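## Task

Lot numbers are printed on the shelf edge under each shelf spot, and several spots may carry the same number. Bring one cardboard box from lot 772 and one from lot 727 to the desk, leaving out any lot the storeroom lacks. The goal fails if the robot topples or finishes tilted, and items that stay put only because the robot is holding them at the end do not count.

## Robot and tools

Robot: TidyBot++, a wheeled base 0.54 m long, 0.50 m wide and 0.38 m tall on four powered casters. It carries a single seven-joint arm ending in a two-finger gripper. The shoulder sits 0.12 m ahead of the base centre at 0.68 m height. Cameras: base_camera (on the chassis, looking forward) and wrist_camera (looks along the hand). Folded at the start, the hand points down, sticks out up to 0.08 m ahead of the base, and the elbow can reach 1.15 m high. Loose objects may occasionally get nudged by something.

Frames: the base frame has its origin on the floor below the base centre, x ahead, y to the left, z upward. hand_pose is reported in it and marks the point between the finger pads; its z axis runs out along the fingers and the fingers close along its y axis. The odometry frame equals the base frame as it was when the scene began. base_odometry heading is in radians, left positive, -3.142 to 3.142, and it counts wheel rotation, so slip shows up as motion and drift builds over many moves. base_tilt is in degrees, forward and right positive.

execute_actions(actions, cameras): actions is a list holding one action or nothing (empty returns state and images only). An action may contain base, joints, speeds.
- base: exactly one key, each a relative offset from where the base last reported itself, not a pose: translate_m (metres, forward +, -2 to 2), strafe_m (metres, left +, -2 to 2), rotate_rad (radians, counter-clockwise from above +, -6.3 to 6.3). Moves needing over 8.667 s are refused.
- joints: a dictionary by name of absolute targets, in radians except gripper_pos. joint_1_rad any angle (whole arm about vertical; positive is clockwise from above, opposite to rotate_rad); joint_2_rad shoulder -2.249 to 2.249; joint_3_rad any angle; joint_4_rad elbow -2.579 to 2.579; joint_5_rad any angle; joint_6_rad wrist -2.099 to 2.099; joint_7_rad any angle (hand pointing down: positive turns it counter-clockwise from above; at 1.57 fingers open left/right); gripper_pos 0 open to 1 closed, pad gap roughly 85 x (1 - gripper_pos) mm. Unlimited joints travel the short way; go in steps under half a turn for larger turns. Tolerances: ±0.039 for joints 1-4, ±0.056 for 5-7, ±0.03 gripper.
- speeds: caps for that action only: translate_m and strafe_m 0.05-0.5 m/s, rotate_rad 0.1-1.57 rad/s (defaults are the maxima).
- cameras: list of base_camera, wrist_camera or all; omitted means all, [] means none.
Unknown keys or out-of-range values get the whole call refused. Base and joints start together. Any action is capped at 15 s. Omitted joints may keep pushing toward earlier targets.

Arm geometry (joint_1_rad 0, joint_3_rad 3.14, joint_5_rad 0, arm in the x-z plane): upper arm 0.42 m at angle joint_2 from vertical; forearm 0.31 m at joint_2 - joint_4; hand 0.31 m at joint_2 - joint_4 - joint_6 (forward lean positive). The hand point lies ahead of the shoulder by the sum of length·sin(angle), above it by the sum of length·cos(angle). A downward hand reaches no higher than about 0.94 m, and only near the base. Closed fingertips extend ~20 mm past the hand point.

wait(seconds): 0 to 10 s, no new command; returns state and images.
zoom_image(camera, region): enlarges part of the last full image; region [x0, y0, x1, y1] in pixels from the top-left, at most 504 x 504. Useful for reading lot labels.
read_manual(section): licence texts only.
finished_scene(scene): ends the current scene by its number once the goal is met and stable; irreversible, and its result gives the next task.

Result lines: base_status and joint_status tell how motions ended. done = reached (for the base, wheels turned the full amount, possibly slipping). off_target = stopped short, may still push. contact_stop/time_out (base) = target dropped, holding. A blocked base pushes until timeout and may still read done though short. "joint command not followed" with a cause = self-collision check withheld arm targets (gripper still obeyed); it may retry them later. on_its_own lists what moved uncommanded. motor_effort is percent of maximum, bracketed number the peak. The gripper at 1 reading done means empty; off_target means it is holding something. Motor temperatures are listed per arm joint; MOTOR HOT from 60 °C, OVER-TEMPERATURE FAULT at 75 °C (arm sinks, keys read limit_stop_at_motor_heat; resend). ARM HIT means the arm struck itself or the base.

Accuracy: friction and load sag leave the hand a cm or more off; fix by sending last command + (desired - read) per joint, but while holding something never send the read angle back. Trust images over hand_pose.

Avoid: driving while the arm is snagged high up (tipping), sideways shoves with a raised hand, driving the arm into furniture (torque fault: arm halts 10 s, limits 104.5 N m joints 1-4, 51.3 N m joints 5-7), dropping or slamming objects, hard pushes, and long holds of heavy loads. Release items so they rest on the desk by themselves, and leave the robot upright.

Each tool is called after "Call:" by a JSON object that holds its "method" and its "body".

## Session

Call:
{"method": "execute_actions", "body": {"actions": []}}

Scene clock: 0.00 s.
Motor temperatures (°C, as the motors report them): [35 30 30 30 43 44 41]
base_odometry: x=+0.000 y=+0.000 heading=+0.000 (m, m, rad; odometry frame)
base_tilt: forward=-0.2 right=+0.4 (deg)
base_status: not commanded
joint_positions: joint_1_rad=-0.006 joint_2_rad=-0.355 joint_3_rad=+3.102 joint_4_rad=-2.541 joint_5_rad=+0.008 joint_6_rad=-0.866 joint_7_rad=+1.549 gripper_pos=+0.000
joint_status: not commanded
motor_effort: joint_1_rad=+0 joint_2_rad=-3 joint_3_rad=+1 joint_4_rad=+16 joint_5_rad=+0 joint_6_rad=+1 joint_7_rad=+0 (%)
hand_pose: x=+0.2569 y=+0.0040 z=+0.5848 quat_wxyz=(+0.009, +0.999, +0.013, +0.045) (m; base frame)
pictures: base_camera, wrist_camera
Images, in order (width x height): base_camera 644x364, wrist_camera 644x476.

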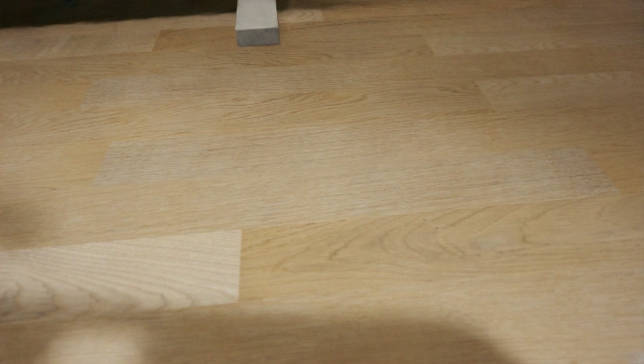

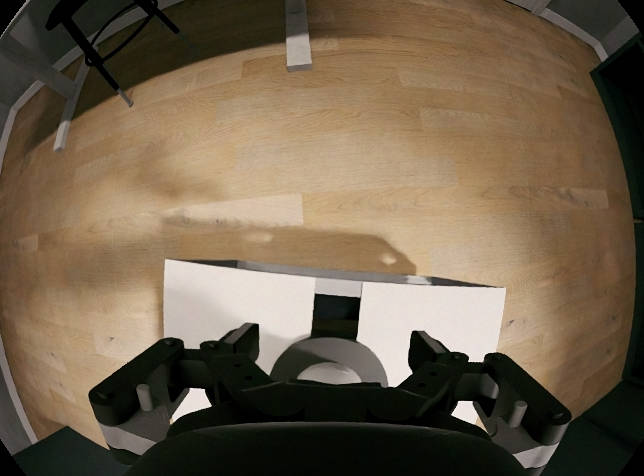

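Call:
{"method": "execute_actions", "body": {"actions": [{"joints":{"joint_6_rad":0.55,"joint_3_rad":3.14,"joint_7_rad":1.57}}], "cameras": ["wrist_camera"]}}

Call:
{"method": "execute_actions", "body": {"actions": [{"joints":{"joint_1_rad":1.57}}], "cameras": ["wrist_camera"]}}

Scene clock: 4.50 s.
Motor temperatures (°C, as the motors report them): [35 30 30 30 43 44 41]
base_odometry: x=+0.000 y=+0.000 heading=+0.000 (m, m, rad; odometry frame)
base_tilt: forward=-0.1 right=+0.5 (deg)
base_status: not commanded
joint_positions: joint_1_rad=-0.006 joint_2_rad=-0.355 joint_3_rad=+3.112 joint_4_rad=-2.539 joint_5_rad=+0.008 joint_6_rad=+0.547 joint_7_rad=+1.549 gripper_pos=+0.000
joint_status: all done
motor_effort: joint_1_rad=+0(0) joint_2_rad=-7(7) joint_3_rad=+2(3) joint_4_rad=+19(19) joint_5_rad=+0(0) joint_6_rad=+7(7) joint_7_rad=+0(0) (%)
hand_pose: x=+0.5397 y=+0.0191 z=+0.8743 quat_wxyz=(-0.015, +0.730, +0.012, +0.683) (m; base frame)
pictures: wrist_camera
Images, in order (width x height): wrist_camera 644x476.

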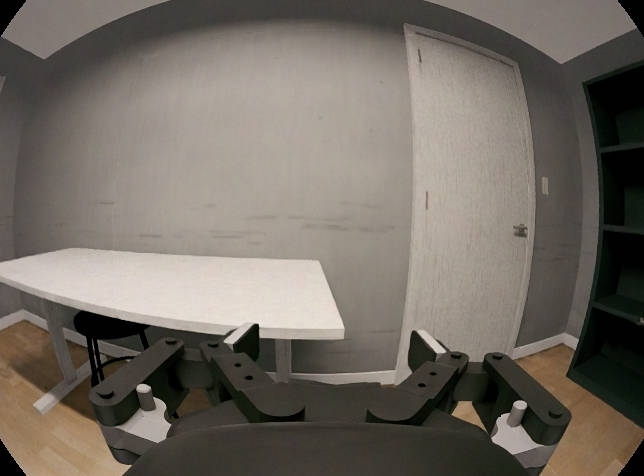

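Scene clock: 7.30 s.
Motor temperatures (°C, as the motors report them): [35 30 30 30 43 44 41]
base_odometry: x=+0.000 y=+0.000 heading=+0.000 (m, m, rad; odometry frame)
base_tilt: forward=-0.2 right=+0.4 (deg)
base_status: not commanded
joint_positions: joint_1_rad=+1.556 joint_2_rad=-0.355 joint_3_rad=+3.115 joint_4_rad=-2.539 joint_5_rad=+0.008 joint_6_rad=+0.547 joint_7_rad=+1.549 gripper_pos=+0.000
joint_status: all done
motor_effort: joint_1_rad=-1(0) joint_2_rad=-7(7) joint_3_rad=+2(2) joint_4_rad=+19(19) joint_5_rad=+0(0) joint_6_rad=+7(8) joint_7_rad=-1(0) (%)
hand_pose: x=+0.1400 y=-0.4207 z=+0.8743 quat_wxyz=(+0.471, +0.526, -0.507, +0.495) (m; base frame)
pictures: wrist_camera
Images, in order (width x height): wrist_camera 644x476.

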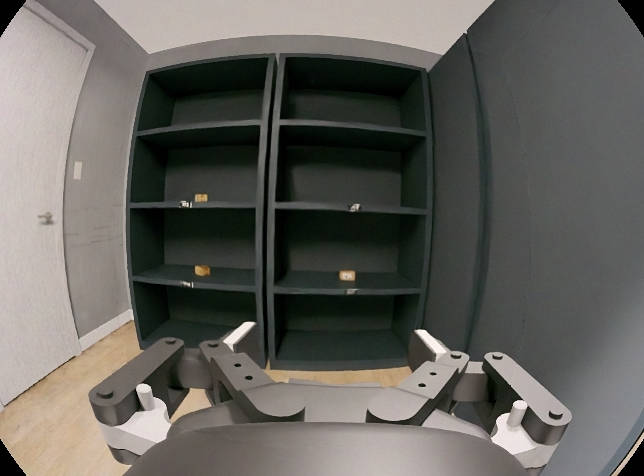

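Call:
{"method": "zoom_image", "body": {"camera": "wrist_camera", "region": [130, 170, 430, 320]}}

Call:
{"method": "execute_actions", "body": {"actions": [{"base":{"rotate_rad":-1.57},"joints":{"joint_1_rad":3.0}}]}}

Region (130, 170, 430, 320) of wrist_camera's 644x476 image, scaled by 1.680.

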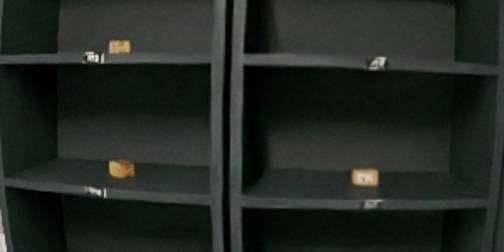

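Scene clock: 11.37 s.
Motor temperatures (°C, as the motors report them): [35 30 30 30 43 44 41]
base_odometry: x=+0.000 y=+0.000 heading=-1.570 (m, m, rad; odometry frame)
base_tilt: forward=-0.2 right=+0.4 (deg)
base_status: done
joint_positions: joint_1_rad=+2.986 joint_2_rad=-0.355 joint_3_rad=+3.118 joint_4_rad=-2.539 joint_5_rad=+0.008 joint_6_rad=+0.547 joint_7_rad=+1.549 gripper_pos=+0.000
joint_status: all done
motor_effort: joint_1_rad=+0(1) joint_2_rad=-7(9) joint_3_rad=+2(3) joint_4_rad=+19(19) joint_5_rad=+0(1) joint_6_rad=+8(8) joint_7_rad=-1(0) (%)
hand_pose: x=-0.2949 y=-0.0784 z=+0.8743 quat_wxyz=(+0.680, +0.063, -0.728, +0.064) (m; base frame)
pictures: base_camera, wrist_camera
Images, in order (width x height): base_camera 644x364, wrist_camera 644x476.

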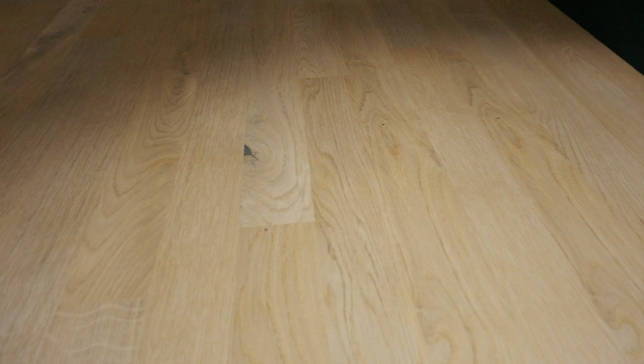

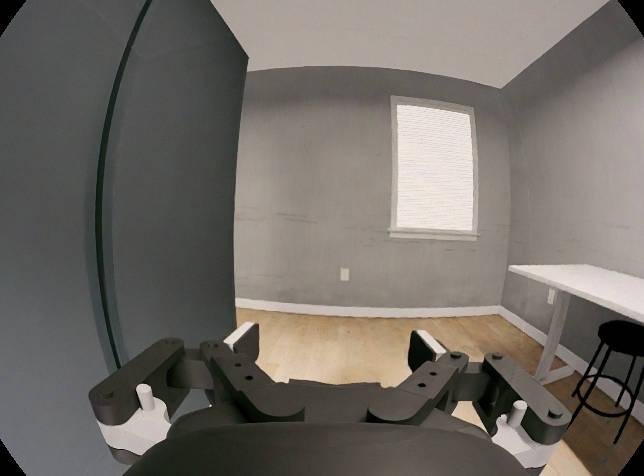

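Call:
{"method": "execute_actions", "body": {"actions": [{"joints":{"joint_1_rad":-0.2}}], "cameras": []}}

Call:
{"method": "execute_actions", "body": {"actions": [{"base":{"translate_m":0.55},"joints":{"joint_1_rad":0.01}}]}}

Scene clock: 21.67 s.
Motor temperatures (°C, as the motors report them): [35 30 30 31 43 44 41]
base_odometry: x=+0.000 y=+0.000 heading=-1.570 (m, m, rad; odometry frame)
base_tilt: forward=-0.2 right=+0.4 (deg)
base_status: not commanded
joint_positions: joint_1_rad=+6.070 joint_2_rad=-0.355 joint_3_rad=+3.118 joint_4_rad=-2.539 joint_5_rad=+0.008 joint_6_rad=+0.547 joint_7_rad=+1.549 gripper_pos=+0.000
joint_status: all done
motor_effort: joint_1_rad=+0(0) joint_2_rad=-7(7) joint_3_rad=+1(2) joint_4_rad=+19(18) joint_5_rad=+0(0) joint_6_rad=+8(8) joint_7_rad=+0(1) (%)
hand_pose: x=+0.5276 y=+0.1024 z=+0.8743 quat_wxyz=(+0.084, -0.726, -0.085, -0.678) (m; base frame)
pictures: none
No camera images: the call's "cameras" was empty. Leave "cameras" out to get every camera's image.

Scene clock: 24.13 s.
Motor temperatures (°C, as the motors report them): [35 30 30 31 43 44 41]
base_odometry: x=+0.000 y=-0.550 heading=-1.570 (m, m, rad; odometry frame)
base_tilt: forward=-0.2 right=+0.5 (deg)
base_status: done
joint_positions: joint_1_rad=+6.280 joint_2_rad=-0.355 joint_3_rad=+3.118 joint_4_rad=-2.539 joint_5_rad=+0.008 joint_6_rad=+0.547 joint_7_rad=+1.549 gripper_pos=+0.000
joint_status: all done
motor_effort: joint_1_rad=+0(0) joint_2_rad=-7(9) joint_3_rad=+2(3) joint_4_rad=+19(20) joint_5_rad=+0(1) joint_6_rad=+8(8) joint_7_rad=-1(0) (%)
hand_pose: x=+0.5400 y=+0.0148 z=+0.8743 quat_wxyz=(+0.012, -0.730, -0.008, -0.683) (m; base frame)
pictures: base_camera, wrist_camera
Images, in order (width x height): base_camera 644x364, wrist_camera 644x476.

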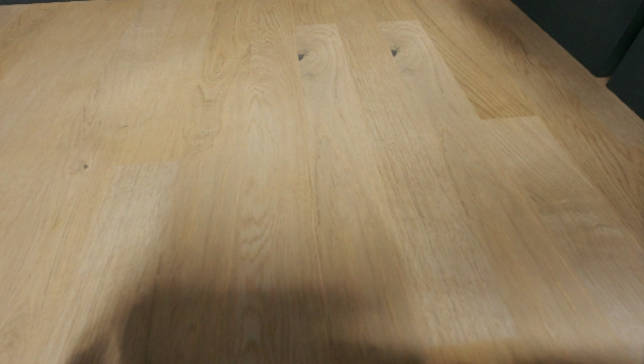

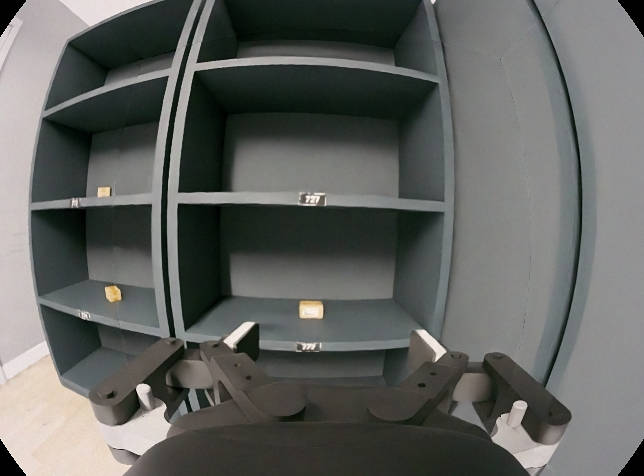

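Call:
{"method": "zoom_image", "body": {"camera": "wrist_camera", "region": [270, 280, 360, 370]}}

Call:
{"method": "zoom_image", "body": {"camera": "wrist_camera", "region": [40, 170, 200, 340]}}

Call:
{"method": "zoom_image", "body": {"camera": "wrist_camera", "region": [270, 170, 360, 230]}}

Region (270, 280, 360, 370) of wrist_camera's 644x476 image, scaled by 5.600.

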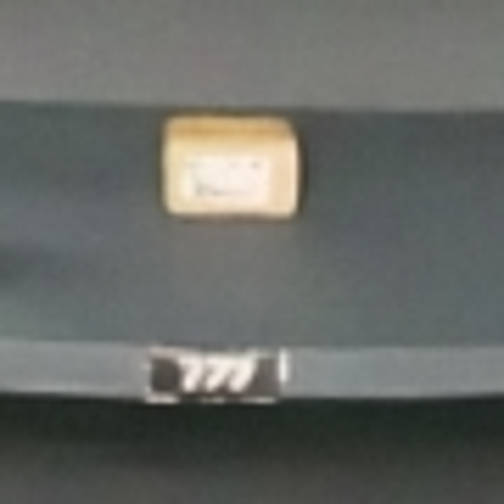

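Region (40, 170, 200, 340) of wrist_camera's 644x476 image, scaled by 2.965; it fills the left 474 columns of this view, and the rest is white.

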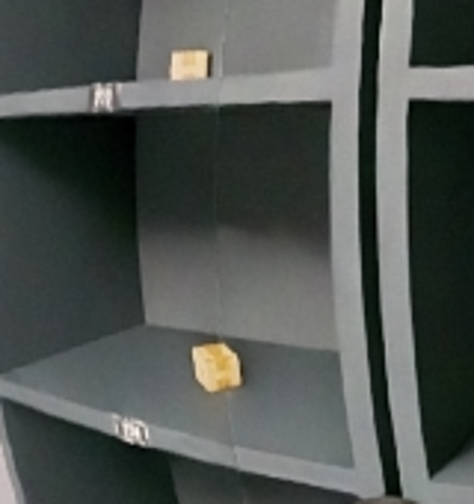

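Region (270, 170, 360, 230) of wrist_camera's 644x476 image, scaled by 5.600.

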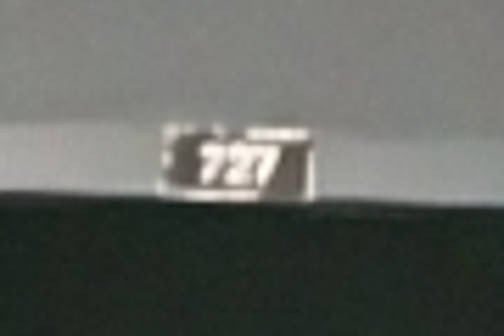

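Call:
{"method": "execute_actions", "body": {"actions": [{"base":{"strafe_m":0.6},"joints":{"joint_2_rad":0.15,"joint_4_rad":-2.55,"joint_6_rad":1.13}}], "cameras": ["wrist_camera"]}}

Call:
{"method": "zoom_image", "body": {"camera": "wrist_camera", "region": [200, 100, 600, 350]}}

Scene clock: 31.43 s.
Motor temperatures (°C, as the motors report them): [35 30 30 31 43 44 41]
base_odometry: x=+0.600 y=-0.550 heading=-1.570 (m, m, rad; odometry frame)
base_tilt: forward=-0.1 right=+0.4 (deg)
base_status: done
joint_positions: joint_1_rad=+6.282 joint_2_rad=+0.132 joint_3_rad=+3.119 joint_4_rad=-2.539 joint_5_rad=+0.008 joint_6_rad=+1.106 joint_7_rad=+1.549 gripper_pos=+0.000
joint_status: all done
motor_effort: joint_1_rad=+0(1) joint_2_rad=-20(20) joint_3_rad=+1(0) joint_4_rad=+12(19) joint_5_rad=+0(1) joint_6_rad=+8(9) joint_7_rad=+0(0) (%)
hand_pose: x=+0.6276 y=+0.0156 z=+0.8206 quat_wxyz=(+0.019, -0.705, -0.004, -0.709) (m; base frame)
pictures: wrist_camera
Images, in order (width x height): wrist_camera 644x476.

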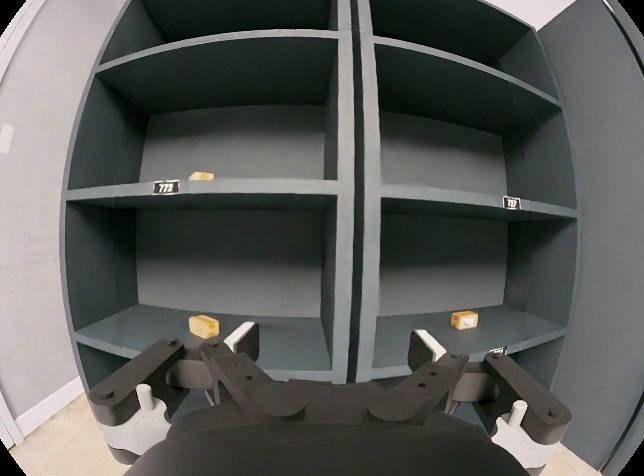

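Region (200, 100, 600, 350) of wrist_camera's 644x476 image, scaled by 1.260; it fills the top 315 rows of this view, and the rest is white.

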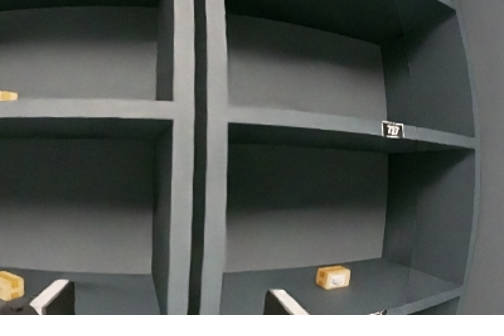

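Call:
{"method": "execute_actions", "body": {"actions": [{"base":{"strafe_m":0.4},"joints":{"joint_6_rad":0.7}}]}}

Scene clock: 36.50 s.
Motor temperatures (°C, as the motors report them): [35 30 30 31 43 44 41]
base_odometry: x=+1.000 y=-0.550 heading=-1.570 (m, m, rad; odometry frame)
base_tilt: forward=-0.1 right=+0.5 (deg)
base_status: done
joint_positions: joint_1_rad=+6.285 joint_2_rad=+0.136 joint_3_rad=+3.119 joint_4_rad=-2.549 joint_5_rad=+0.008 joint_6_rad=+0.703 joint_7_rad=+1.549 gripper_pos=+0.000
joint_status: all done
motor_effort: joint_1_rad=+0(2) joint_2_rad=-19(21) joint_3_rad=+1(3) joint_4_rad=+12(14) joint_5_rad=+0(1) joint_6_rad=+7(8) joint_7_rad=-1(1) (%)
hand_pose: x=+0.5997 y=+0.0126 z=+0.6923 quat_wxyz=(+0.013, -0.836, -0.002, -0.548) (m; base frame)
pictures: base_camera, wrist_camera
Images, in order (width x height): base_camera 644x364, wrist_camera 644x476.

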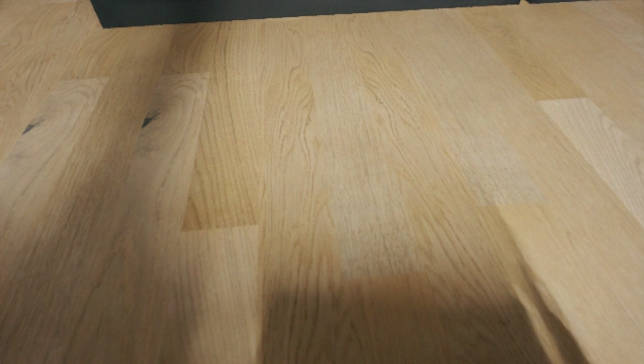

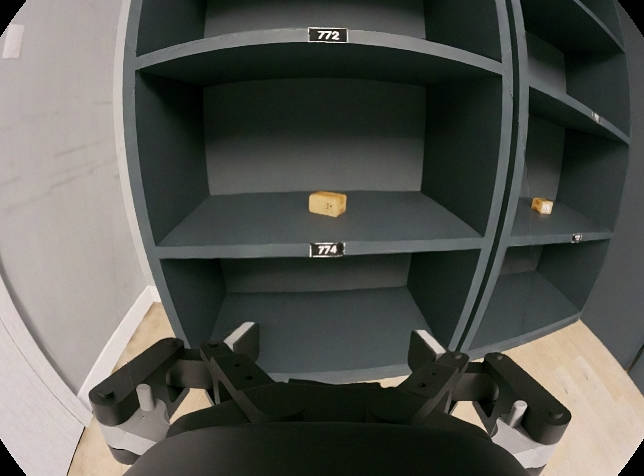

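Call:
{"method": "execute_actions", "body": {"actions": [{"base":{"rotate_rad":0.07},"joints":{"joint_1_rad":0.03,"joint_2_rad":0.02,"joint_4_rad":-1.65,"joint_6_rad":0.11,"joint_7_rad":1.6}}]}}

Scene clock: 45.50 s.
Motor temperatures (°C, as the motors report them): [35 30 30 31 43 44 41]
base_odometry: x=+1.000 y=-0.550 heading=-1.500 (m, m, rad; odometry frame)
base_tilt: forward=-0.2 right=+0.4 (deg)
base_status: done
joint_positions: joint_1_rad=+6.296 joint_2_rad=+0.041 joint_3_rad=+3.120 joint_4_rad=-1.657 joint_5_rad=+0.008 joint_6_rad=+0.135 joint_7_rad=+1.579 gripper_pos=+0.000
joint_status: all done
motor_effort: joint_1_rad=-1(2) joint_2_rad=-26(27) joint_3_rad=+1(0) joint_4_rad=+22(22) joint_5_rad=+0(0) joint_6_rad=+8(7) joint_7_rad=-1(0) (%)
hand_pose: x=+0.7591 y=+0.0065 z=+1.0645 quat_wxyz=(-0.002, -0.704, -0.009, -0.710) (m; base frame)
pictures: base_camera, wrist_camera
Images, in order (width x height): base_camera 644x364, wrist_camera 644x476.

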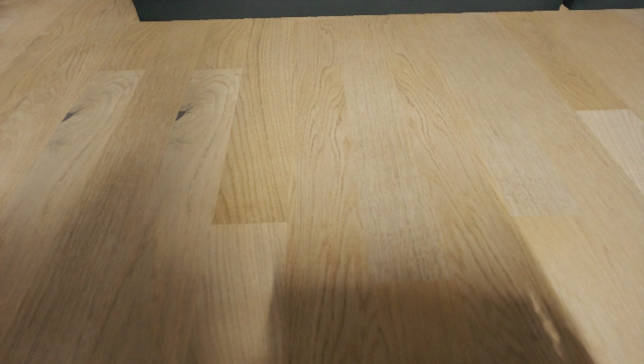

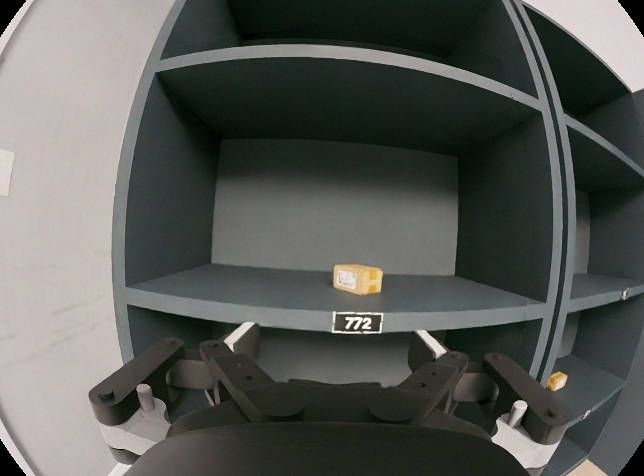

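Call:
{"method": "zoom_image", "body": {"camera": "wrist_camera", "region": [310, 250, 410, 340]}}

Region (310, 250, 410, 340) of wrist_camera's 644x476 image, scaled by 5.040; it fills the top 454 rows of this view, and the rest is white.

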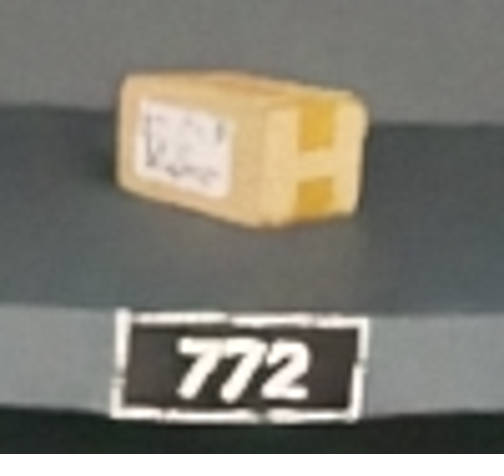

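Call:
{"method": "execute_actions", "body": {"actions": [{"base":{"strafe_m":-0.78}}], "cameras": ["wrist_camera"]}}

Call:
{"method": "execute_actions", "body": {"actions": [{"base":{"rotate_rad":0.55}}], "cameras": ["wrist_camera"]}}

Call:
{"method": "execute_actions", "body": {"actions": [{"base":{"translate_m":0.25}}], "cameras": ["wrist_camera"]}}

Scene clock: 58.90 s.
Motor temperatures (°C, as the motors report them): [35 30 30 31 43 44 41]
base_odometry: x=+0.222 y=-0.606 heading=-1.500 (m, m, rad; odometry frame)
base_tilt: forward=-0.1 right=+0.4 (deg)
base_status: done
joint_positions: joint_1_rad=+6.307 joint_2_rad=+0.041 joint_3_rad=+3.122 joint_4_rad=-1.657 joint_5_rad=+0.008 joint_6_rad=+0.135 joint_7_rad=+1.579 gripper_pos=+0.000
joint_status: not commanded
motor_effort: joint_1_rad=+0(4) joint_2_rad=-26(26) joint_3_rad=+1(4) joint_4_rad=+22(22) joint_5_rad=+0(0) joint_6_rad=+8(8) joint_7_rad=-1(0) (%)
hand_pose: x=+0.7592 y=-0.0013 z=+1.0644 quat_wxyz=(-0.006, -0.705, -0.004, -0.710) (m; base frame)
pictures: wrist_camera
Images, in order (width x height): wrist_camera 644x476.

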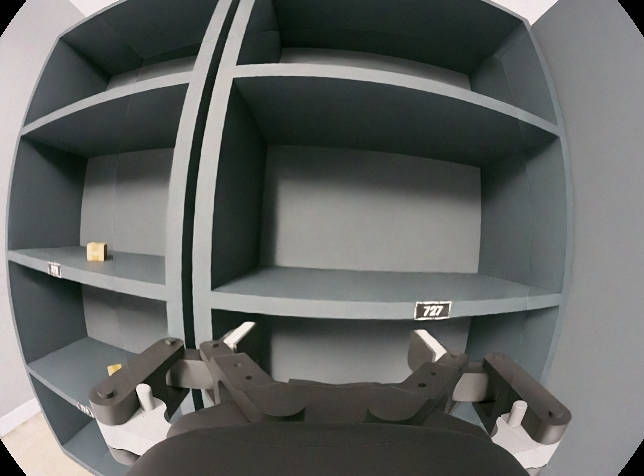

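Scene clock: 60.57 s.
Motor temperatures (°C, as the motors report them): [35 30 30 31 43 44 41]
base_odometry: x=+0.222 y=-0.606 heading=-0.950 (m, m, rad; odometry frame)
base_tilt: forward=-0.2 right=+0.5 (deg)
base_status: done
joint_positions: joint_1_rad=+6.305 joint_2_rad=+0.041 joint_3_rad=+3.127 joint_4_rad=-1.657 joint_5_rad=+0.008 joint_6_rad=+0.135 joint_7_rad=+1.579 gripper_pos=+0.000
joint_status: not commanded
motor_effort: joint_1_rad=+0(3) joint_2_rad=-26(27) joint_3_rad=+1(4) joint_4_rad=+22(22) joint_5_rad=+0(0) joint_6_rad=+9(8) joint_7_rad=+0(0) (%)
hand_pose: x=+0.7592 y=-0.0032 z=+1.0643 quat_wxyz=(-0.008, -0.705, -0.003, -0.710) (m; base frame)
pictures: wrist_camera
Images, in order (width x height): wrist_camera 644x476.

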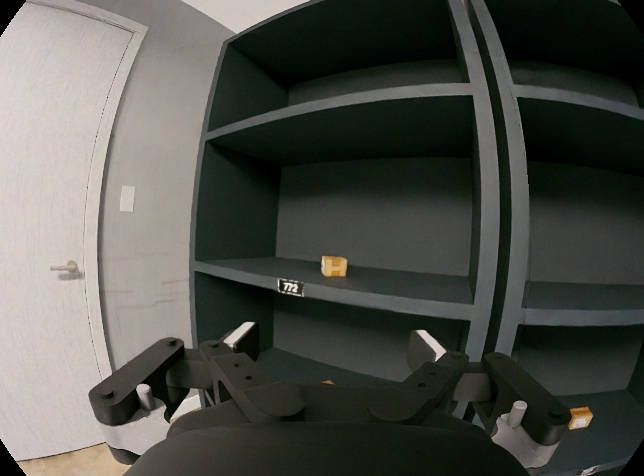

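Scene clock: 62.37 s.
Motor temperatures (°C, as the motors report them): [35 30 30 31 43 44 41]
base_odometry: x=+0.368 y=-0.809 heading=-0.949 (m, m, rad; odometry frame)
base_tilt: forward=-0.1 right=+0.4 (deg)
base_status: done
joint_positions: joint_1_rad=+6.305 joint_2_rad=+0.033 joint_3_rad=+3.127 joint_4_rad=-1.657 joint_5_rad=+0.008 joint_6_rad=+0.132 joint_7_rad=+1.579 gripper_pos=+0.000
joint_status: not commanded
motor_effort: joint_1_rad=+0(1) joint_2_rad=-25(31) joint_3_rad=+1(1) joint_4_rad=+22(23) joint_5_rad=+0(0) joint_6_rad=+7(8) joint_7_rad=+0(0) (%)
hand_pose: x=+0.7560 y=-0.0031 z=+1.0691 quat_wxyz=(-0.008, -0.702, -0.003, -0.712) (m; base frame)
pictures: wrist_camera
Images, in order (width x height): wrist_camera 644x476.

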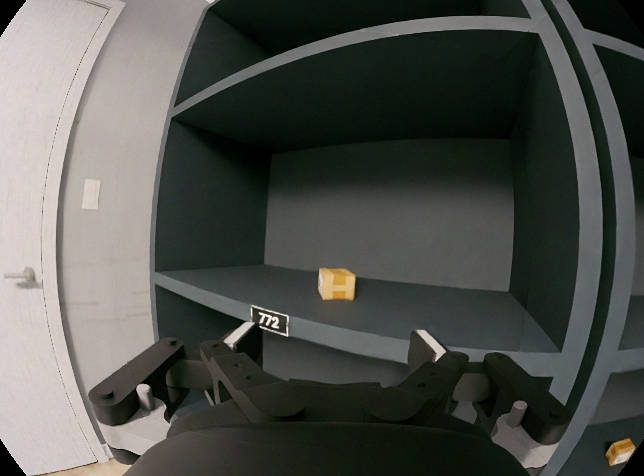

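Call:
{"method": "execute_actions", "body": {"actions": [{"joints":{"joint_4_rad":-1.41,"joint_6_rad":-0.44}}], "cameras": []}}

Call:
{"method": "execute_actions", "body": {"actions": [{"base":{"translate_m":0.2},"speeds":{"translate_m":0.2}}], "cameras": ["wrist_camera"]}}

Scene clock: 69.77 s.
Motor temperatures (°C, as the motors report them): [35 30 30 31 43 44 41]
base_odometry: x=+0.368 y=-0.809 heading=-0.949 (m, m, rad; odometry frame)
base_tilt: forward=-0.2 right=+0.5 (deg)
base_status: not commanded
joint_positions: joint_1_rad=+6.305 joint_2_rad=+0.033 joint_3_rad=+3.127 joint_4_rad=-1.419 joint_5_rad=+0.008 joint_6_rad=-0.419 joint_7_rad=+1.579 gripper_pos=+0.000
joint_status: all done
motor_effort: joint_1_rad=+0(0) joint_2_rad=-25(26) joint_3_rad=+1(1) joint_4_rad=+22(23) joint_5_rad=+0(0) joint_6_rad=+8(8) joint_7_rad=-1(1) (%)
hand_pose: x=+0.7420 y=-0.0044 z=+1.0474 quat_wxyz=(-0.008, -0.805, -0.002, -0.593) (m; base frame)
pictures: none
No camera images: the call's "cameras" was empty. Leave "cameras" out to get every camera's image.

Scene clock: 71.53 s.
Motor temperatures (°C, as the motors report them): [35 30 30 31 43 44 41]
base_odometry: x=+0.485 y=-0.972 heading=-0.948 (m, m, rad; odometry frame)
base_tilt: forward=-0.1 right=+0.5 (deg)
base_status: done
joint_positions: joint_1_rad=+6.305 joint_2_rad=+0.028 joint_3_rad=+3.127 joint_4_rad=-1.419 joint_5_rad=+0.008 joint_6_rad=-0.420 joint_7_rad=+1.579 gripper_pos=+0.000
joint_status: not commanded
motor_effort: joint_1_rad=+0(1) joint_2_rad=-25(29) joint_3_rad=+1(0) joint_4_rad=+22(22) joint_5_rad=+0(0) joint_6_rad=+7(7) joint_7_rad=+0(1) (%)
hand_pose: x=+0.7405 y=-0.0044 z=+1.0504 quat_wxyz=(-0.008, -0.804, -0.002, -0.595) (m; base frame)
pictures: wrist_camera
Images, in order (width x height): wrist_camera 644x476.

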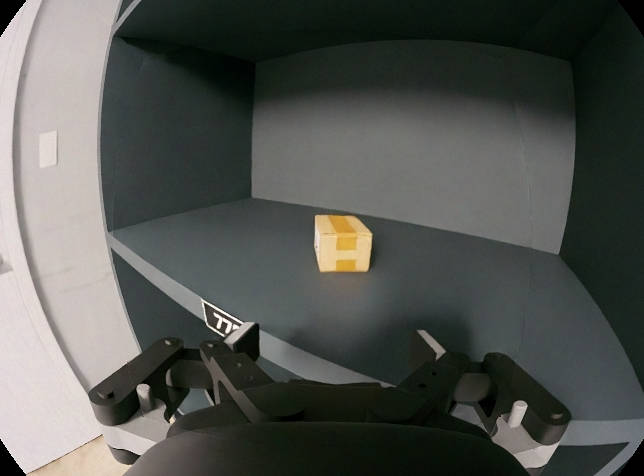

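Call:
{"method": "execute_actions", "body": {"actions": [{"base":{"translate_m":0.1},"speeds":{"translate_m":0.15}}], "cameras": ["wrist_camera"]}}

Scene clock: 75.27 s.
Motor temperatures (°C, as the motors report them): [35 30 30 31 43 44 41]
base_odometry: x=+0.543 y=-1.053 heading=-0.948 (m, m, rad; odometry frame)
base_tilt: forward=-0.1 right=+0.4 (deg)
base_status: done
joint_positions: joint_1_rad=+6.305 joint_2_rad=+0.026 joint_3_rad=+3.127 joint_4_rad=-1.418 joint_5_rad=+0.008 joint_6_rad=-0.420 joint_7_rad=+1.579 gripper_pos=+0.000
joint_status: not commanded
motor_effort: joint_1_rad=+0(1) joint_2_rad=-25(29) joint_3_rad=+1(0) joint_4_rad=+22(22) joint_5_rad=+0(0) joint_6_rad=+8(8) joint_7_rad=+0(0) (%)
hand_pose: x=+0.7396 y=-0.0043 z=+1.0521 quat_wxyz=(-0.008, -0.803, -0.002, -0.596) (m; base frame)
pictures: wrist_camera
Images, in order (width x height): wrist_camera 644x476.

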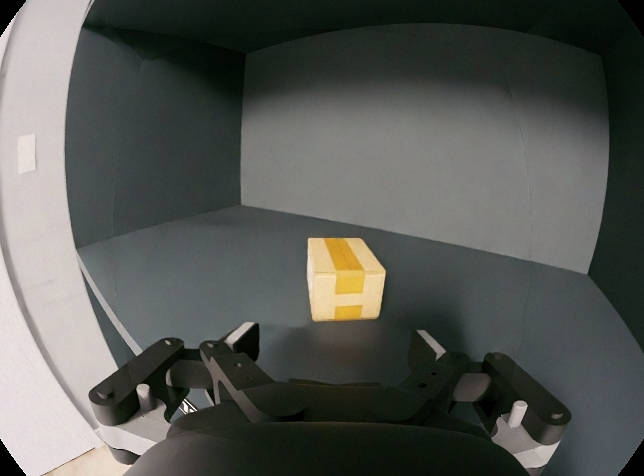

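Call:
{"method": "execute_actions", "body": {"actions": [{"base":{"strafe_m":-0.008},"joints":{"joint_6_rad":-0.5}}], "cameras": []}}

Call:
{"method": "execute_actions", "body": {"actions": [{"base":{"translate_m":0.1},"speeds":{"translate_m":0.1}}], "cameras": ["wrist_camera"]}}

Scene clock: 78.10 s.
Motor temperatures (°C, as the motors report them): [35 30 30 31 43 44 41]
base_odometry: x=+0.537 y=-1.058 heading=-0.948 (m, m, rad; odometry frame)
base_tilt: forward=-0.1 right=+0.5 (deg)
base_status: done
joint_positions: joint_1_rad=+6.308 joint_2_rad=+0.026 joint_3_rad=+3.127 joint_4_rad=-1.417 joint_5_rad=+0.008 joint_6_rad=-0.482 joint_7_rad=+1.579 gripper_pos=+0.000
joint_status: all done
motor_effort: joint_1_rad=+0(3) joint_2_rad=-25(27) joint_3_rad=+1(4) joint_4_rad=+22(22) joint_5_rad=+0(0) joint_6_rad=+7(7) joint_7_rad=-1(0) (%)
hand_pose: x=+0.7335 y=-0.0062 z=+1.0346 quat_wxyz=(-0.009, -0.821, -0.001, -0.571) (m; base frame)
pictures: none
No camera images: the call's "cameras" was empty. Leave "cameras" out to get every camera's image.

Scene clock: 79.67 s.
Motor temperatures (°C, as the motors report them): [35 30 30 31 43 44 41]
base_odometry: x=+0.595 y=-1.139 heading=-0.948 (m, m, rad; odometry frame)
base_tilt: forward=-0.2 right=+0.4 (deg)
base_status: done
joint_positions: joint_1_rad=+6.308 joint_2_rad=+0.025 joint_3_rad=+3.127 joint_4_rad=-1.417 joint_5_rad=+0.008 joint_6_rad=-0.482 joint_7_rad=+1.579 gripper_pos=+0.000
joint_status: not commanded
motor_effort: joint_1_rad=+0(1) joint_2_rad=-25(29) joint_3_rad=+1(3) joint_4_rad=+22(22) joint_5_rad=+0(0) joint_6_rad=+7(8) joint_7_rad=-1(1) (%)
hand_pose: x=+0.7330 y=-0.0062 z=+1.0354 quat_wxyz=(-0.009, -0.820, -0.001, -0.572) (m; base frame)
pictures: wrist_camera
Images, in order (width x height): wrist_camera 644x476.

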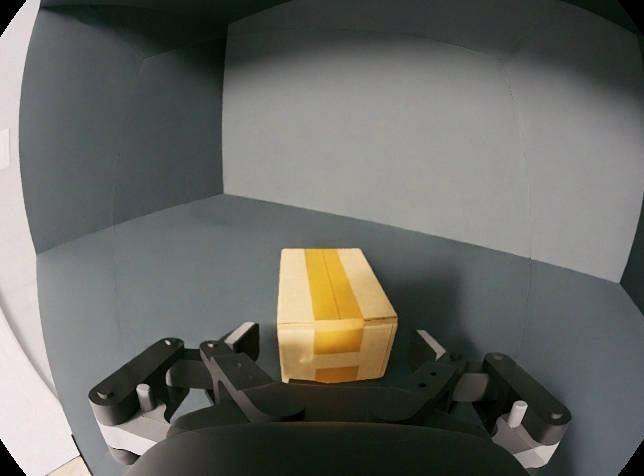

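Call:
{"method": "execute_actions", "body": {"actions": [{"base":{"translate_m":0.035},"speeds":{"translate_m":0.1}}], "cameras": ["wrist_camera"]}}

Call:
{"method": "execute_actions", "body": {"actions": [{"joints":{"gripper_pos":1}}], "cameras": ["wrist_camera"]}}

Scene clock: 82.47 s.
Motor temperatures (°C, as the motors report them): [35 30 30 31 43 44 41]
base_odometry: x=+0.615 y=-1.168 heading=-0.948 (m, m, rad; odometry frame)
base_tilt: forward=-0.2 right=+0.4 (deg)
base_status: done
joint_positions: joint_1_rad=+6.308 joint_2_rad=+0.023 joint_3_rad=+3.127 joint_4_rad=-1.417 joint_5_rad=+0.008 joint_6_rad=-0.482 joint_7_rad=+1.579 gripper_pos=+0.000
joint_status: not commanded
motor_effort: joint_1_rad=+0(1) joint_2_rad=-25(28) joint_3_rad=+1(0) joint_4_rad=+22(22) joint_5_rad=+0(0) joint_6_rad=+7(8) joint_7_rad=-1(0) (%)
hand_pose: x=+0.7326 y=-0.0062 z=+1.0362 quat_wxyz=(-0.009, -0.820, -0.001, -0.572) (m; base frame)
pictures: wrist_camera
Images, in order (width x height): wrist_camera 644x476.

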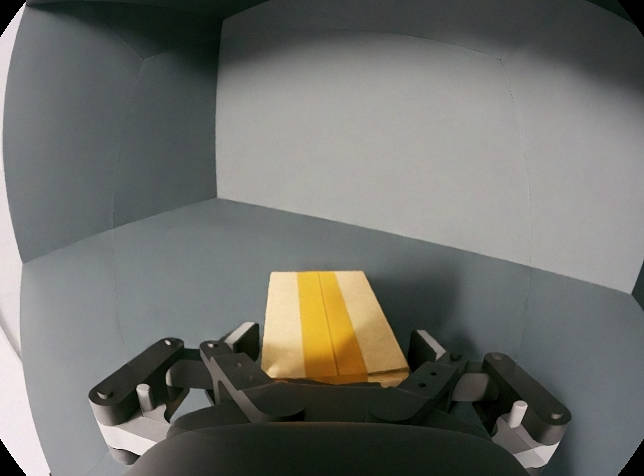

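Scene clock: 83.57 s.
Motor temperatures (°C, as the motors report them): [35 30 30 31 43 44 41]
base_odometry: x=+0.615 y=-1.168 heading=-0.948 (m, m, rad; odometry frame)
base_tilt: forward=-0.1 right=+0.4 (deg)
base_status: not commanded
joint_positions: joint_1_rad=+6.308 joint_2_rad=+0.023 joint_3_rad=+3.127 joint_4_rad=-1.415 joint_5_rad=+0.008 joint_6_rad=-0.482 joint_7_rad=+1.579 gripper_pos=+0.347
joint_status: gripper_pos off_target (ended at +0.347, target +1.000)
motor_effort: joint_1_rad=+0(0) joint_2_rad=-26(27) joint_3_rad=+1(2) joint_4_rad=+23(23) joint_5_rad=+0(0) joint_6_rad=+7(8) joint_7_rad=+0(1) (%)
hand_pose: x=+0.7327 y=-0.0062 z=+1.0375 quat_wxyz=(-0.009, -0.819, -0.001, -0.573) (m; base frame)
pictures: wrist_camera
Images, in order (width x height): wrist_camera 644x476.

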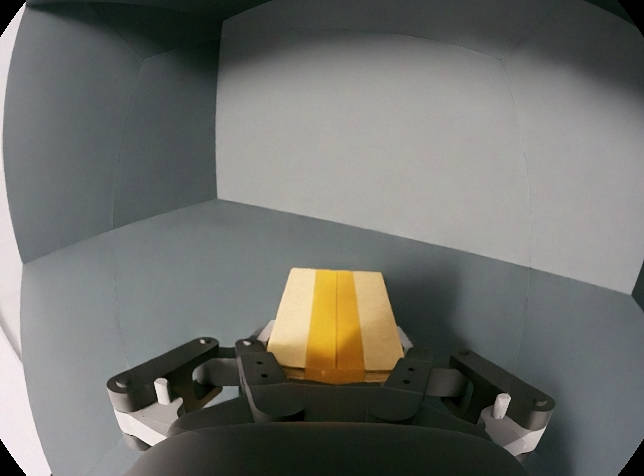

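Call:
{"method": "execute_actions", "body": {"actions": [{"joints":{"joint_4_rad":-1.34}}], "cameras": []}}

Call:
{"method": "execute_actions", "body": {"actions": [{"base":{"translate_m":-0.85}}], "cameras": []}}

Call:
{"method": "execute_actions", "body": {"actions": [{"base":{"rotate_rad":1.02},"speeds":{"rotate_rad":1.0}}], "cameras": ["wrist_camera"]}}

Call:
{"method": "execute_actions", "body": {"actions": [{"base":{"strafe_m":0.75}}]}}

Scene clock: 88.63 s.
Motor temperatures (°C, as the motors report them): [35 30 30 31 43 44 41]
base_odometry: x=+0.615 y=-1.168 heading=-0.948 (m, m, rad; odometry frame)
base_tilt: forward=-0.2 right=+0.4 (deg)
base_status: not commanded
joint_positions: joint_1_rad=+6.308 joint_2_rad=+0.023 joint_3_rad=+3.127 joint_4_rad=-1.348 joint_5_rad=+0.008 joint_6_rad=-0.483 joint_7_rad=+1.579 gripper_pos=+0.347
joint_status: all done
motor_effort: joint_1_rad=+0(1) joint_2_rad=-26(27) joint_3_rad=+1(1) joint_4_rad=+22(24) joint_5_rad=+0(0) joint_6_rad=+8(9) joint_7_rad=-1(0) (%)
hand_pose: x=+0.7356 y=-0.0062 z=+1.0776 quat_wxyz=(-0.009, -0.800, -0.001, -0.600) (m; base frame)
pictures: none
No camera images: the call's "cameras" was empty. Leave "cameras" out to get every camera's image.

Scene clock: 91.80 s.
Motor temperatures (°C, as the motors report them): [35 30 30 31 43 44 41]
base_odometry: x=+0.119 y=-0.477 heading=-0.947 (m, m, rad; odometry frame)
base_tilt: forward=-0.2 right=+0.5 (deg)
base_status: done
joint_positions: joint_1_rad=+6.308 joint_2_rad=+0.025 joint_3_rad=+3.128 joint_4_rad=-1.348 joint_5_rad=+0.008 joint_6_rad=-0.486 joint_7_rad=+1.579 gripper_pos=+0.347
joint_status: not commanded
motor_effort: joint_1_rad=+0(3) joint_2_rad=-25(31) joint_3_rad=+1(4) joint_4_rad=+22(24) joint_5_rad=+0(0) joint_6_rad=+8(8) joint_7_rad=+0(1) (%)
hand_pose: x=+0.7361 y=-0.0071 z=+1.0755 quat_wxyz=(-0.009, -0.801, +0.000, -0.598) (m; base frame)
pictures: none
No camera images: the call's "cameras" was empty. Leave "cameras" out to get every camera's image.

Scene clock: 93.83 s.
Motor temperatures (°C, as the motors report them): [35 30 30 31 43 44 41]
base_odometry: x=+0.119 y=-0.477 heading=+0.072 (m, m, rad; odometry frame)
base_tilt: forward=-0.2 right=+0.4 (deg)
base_status: done
joint_positions: joint_1_rad=+6.309 joint_2_rad=+0.025 joint_3_rad=+3.130 joint_4_rad=-1.348 joint_5_rad=+0.008 joint_6_rad=-0.486 joint_7_rad=+1.579 gripper_pos=+0.347
joint_status: not commanded
motor_effort: joint_1_rad=+0(3) joint_2_rad=-26(28) joint_3_rad=+1(2) joint_4_rad=+23(23) joint_5_rad=+0(1) joint_6_rad=+8(8) joint_7_rad=+0(1) (%)
hand_pose: x=+0.7361 y=-0.0087 z=+1.0755 quat_wxyz=(-0.010, -0.801, +0.001, -0.598) (m; base frame)
pictures: wrist_camera
Images, in order (width x height): wrist_camera 644x476.

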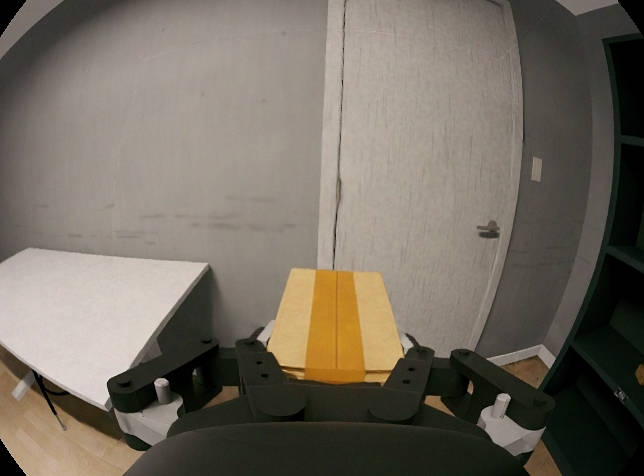

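Scene clock: 96.73 s.
Motor temperatures (°C, as the motors report them): [35 30 30 31 43 44 41]
base_odometry: x=+0.064 y=+0.271 heading=+0.073 (m, m, rad; odometry frame)
base_tilt: forward=-0.2 right=+0.4 (deg)
base_status: done
joint_positions: joint_1_rad=+6.311 joint_2_rad=+0.025 joint_3_rad=+3.130 joint_4_rad=-1.348 joint_5_rad=+0.008 joint_6_rad=-0.486 joint_7_rad=+1.579 gripper_pos=+0.347
joint_status: not commanded
motor_effort: joint_1_rad=-1(3) joint_2_rad=-26(26) joint_3_rad=+1(1) joint_4_rad=+23(23) joint_5_rad=+0(1) joint_6_rad=+9(8) joint_7_rad=-1(0) (%)
hand_pose: x=+0.7361 y=-0.0097 z=+1.0755 quat_wxyz=(-0.011, -0.801, +0.001, -0.598) (m; base frame)
pictures: base_camera, wrist_camera
Images, in order (width x height): base_camera 644x364, wrist_camera 644x476.

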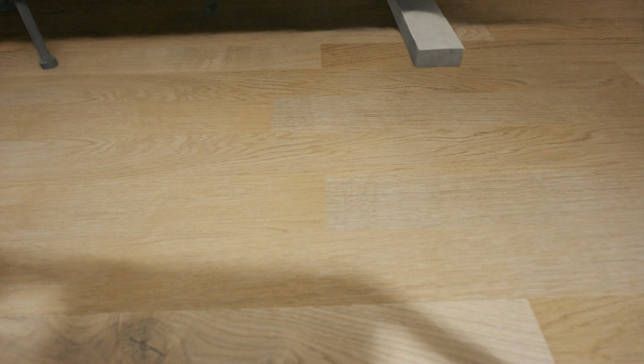

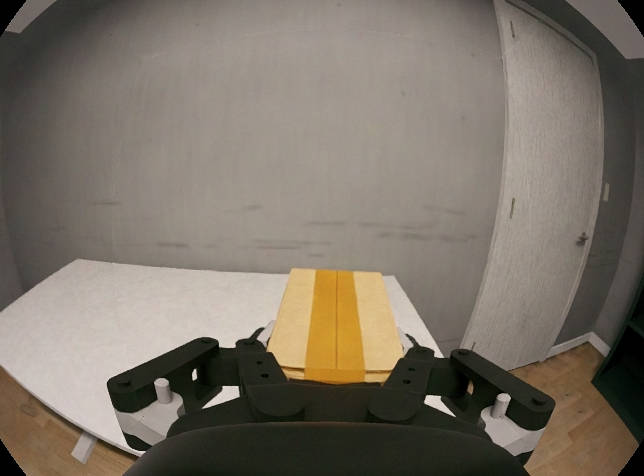

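Call:
{"method": "execute_actions", "body": {"actions": [{"base":{"translate_m":0.27},"joints":{"joint_2_rad":0.3,"joint_4_rad":-1.74,"joint_6_rad":0.13}}]}}

Scene clock: 103.23 s.
Motor temperatures (°C, as the motors report them): [35 31 30 31 43 44 41]
base_odometry: x=+0.333 y=+0.290 heading=+0.074 (m, m, rad; odometry frame)
base_tilt: forward=-0.1 right=+0.5 (deg)
base_status: done
joint_positions: joint_1_rad=+6.311 joint_2_rad=+0.319 joint_3_rad=+3.130 joint_4_rad=-1.741 joint_5_rad=+0.008 joint_6_rad=+0.103 joint_7_rad=+1.579 gripper_pos=+0.347
joint_status: all done
motor_effort: joint_1_rad=+0(1) joint_2_rad=-35(42) joint_3_rad=+1(2) joint_4_rad=+20(24) joint_5_rad=+0(0) joint_6_rad=+8(9) joint_7_rad=-1(1) (%)
hand_pose: x=+0.8165 y=-0.0103 z=+0.8166 quat_wxyz=(-0.007, -0.830, +0.001, -0.558) (m; base frame)
pictures: base_camera, wrist_camera
Images, in order (width x height): base_camera 644x364, wrist_camera 644x476.

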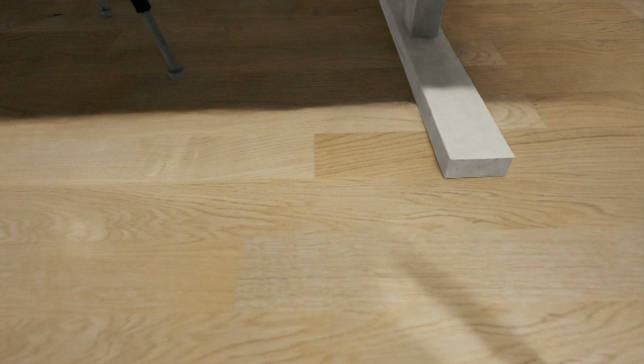

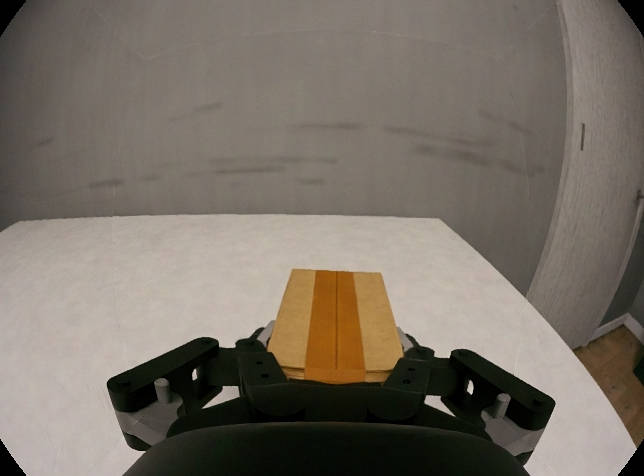

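Call:
{"method": "execute_actions", "body": {"actions": [{"joints":{"joint_2_rad":0.41,"joint_6_rad":0.26}}], "cameras": ["wrist_camera"]}}

Scene clock: 107.87 s.
Motor temperatures (°C, as the motors report them): [35 31 30 31 43 44 41]
base_odometry: x=+0.333 y=+0.290 heading=+0.074 (m, m, rad; odometry frame)
base_tilt: forward=-0.3 right=+0.4 (deg)
base_status: not commanded
joint_positions: joint_1_rad=+6.311 joint_2_rad=+0.404 joint_3_rad=+3.130 joint_4_rad=-1.741 joint_5_rad=+0.008 joint_6_rad=+0.231 joint_7_rad=+1.579 gripper_pos=+0.347
joint_status: all done
motor_effort: joint_1_rad=+0(0) joint_2_rad=-37(40) joint_3_rad=+1(1) joint_4_rad=+20(21) joint_5_rad=+0(0) joint_6_rad=+8(9) joint_7_rad=+0(0) (%)
hand_pose: x=+0.8414 y=-0.0106 z=+0.7930 quat_wxyz=(-0.007, -0.817, +0.001, -0.576) (m; base frame)
pictures: wrist_camera
Images, in order (width x height): wrist_camera 644x476.

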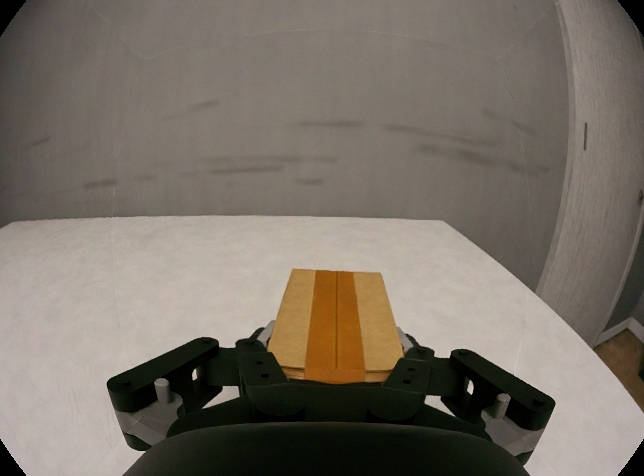

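Call:
{"method": "execute_actions", "body": {"actions": [{"joints":{"joint_2_rad":0.44}}], "cameras": []}}

Call:
{"method": "execute_actions", "body": {"actions": [{"joints":{"joint_2_rad":0.47,"joint_6_rad":0.29}}], "cameras": ["wrist_camera"]}}

Scene clock: 110.27 s.
Motor temperatures (°C, as the motors report them): [35 31 30 31 43 44 41]
base_odometry: x=+0.333 y=+0.290 heading=+0.074 (m, m, rad; odometry frame)
base_tilt: forward=-0.2 right=+0.4 (deg)
base_status: not commanded
joint_positions: joint_1_rad=+6.311 joint_2_rad=+0.427 joint_3_rad=+3.130 joint_4_rad=-1.741 joint_5_rad=+0.008 joint_6_rad=+0.232 joint_7_rad=+1.579 gripper_pos=+0.347
joint_status: all done
motor_effort: joint_1_rad=+0(0) joint_2_rad=-38(39) joint_3_rad=+0(1) joint_4_rad=+19(20) joint_5_rad=+0(0) joint_6_rad=+7(8) joint_7_rad=-1(1) (%)
hand_pose: x=+0.8438 y=-0.0107 z=+0.7769 quat_wxyz=(-0.006, -0.824, +0.001, -0.567) (m; base frame)
pictures: none
No camera images: the call's "cameras" was empty. Leave "cameras" out to get every camera's image.

Scene clock: 110.97 s.
Motor temperatures (°C, as the motors report them): [35 31 30 31 43 44 41]
base_odometry: x=+0.333 y=+0.290 heading=+0.074 (m, m, rad; odometry frame)
base_tilt: forward=-0.2 right=+0.4 (deg)
base_status: not commanded
joint_positions: joint_1_rad=+6.311 joint_2_rad=+0.452 joint_3_rad=+3.130 joint_4_rad=-1.741 joint_5_rad=+0.008 joint_6_rad=+0.266 joint_7_rad=+1.579 gripper_pos=+0.347
joint_status: all done
motor_effort: joint_1_rad=+0(1) joint_2_rad=-39(39) joint_3_rad=+0(0) joint_4_rad=+19(19) joint_5_rad=+0(0) joint_6_rad=+8(9) joint_7_rad=+0(1) (%)
hand_pose: x=+0.8498 y=-0.0108 z=+0.7686 quat_wxyz=(-0.006, -0.821, +0.001, -0.571) (m; base frame)
pictures: wrist_camera
Images, in order (width x height): wrist_camera 644x476.

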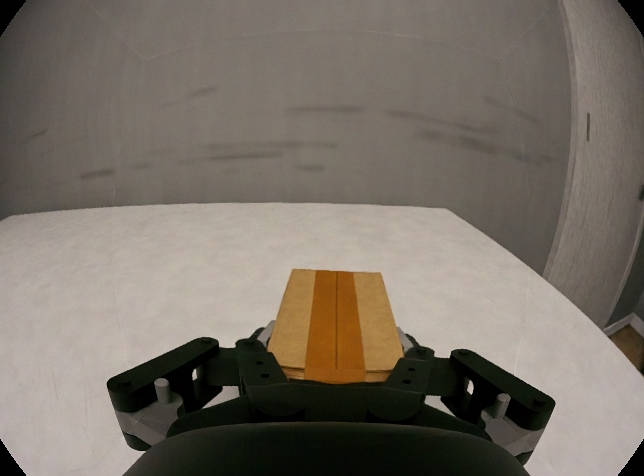

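Call:
{"method": "execute_actions", "body": {"actions": [{"joints":{"joint_2_rad":0.51,"joint_6_rad":0.32}}], "cameras": []}}

Scene clock: 112.60 s.
Motor temperatures (°C, as the motors report them): [35 31 30 31 43 44 41]
base_odometry: x=+0.333 y=+0.290 heading=+0.074 (m, m, rad; odometry frame)
base_tilt: forward=-0.2 right=+0.4 (deg)
base_status: not commanded
joint_positions: joint_1_rad=+6.311 joint_2_rad=+0.470 joint_3_rad=+3.130 joint_4_rad=-1.739 joint_5_rad=+0.008 joint_6_rad=+0.306 joint_7_rad=+1.580 gripper_pos=+0.347
joint_status: joint_2_rad off_target (ended at +0.470, target +0.510); the others done
motor_effort: joint_1_rad=+0(0) joint_2_rad=-35(39) joint_3_rad=+1(0) joint_4_rad=+17(19) joint_5_rad=+0(0) joint_6_rad=+6(8) joint_7_rad=-1(0) (%)
hand_pose: x=+0.8562 y=-0.0109 z=+0.7686 quat_wxyz=(-0.007, -0.814, +0.001, -0.581) (m; base frame)
pictures: none
No camera images: the call's "cameras" was empty. Leave "cameras" out to get every camera's image.


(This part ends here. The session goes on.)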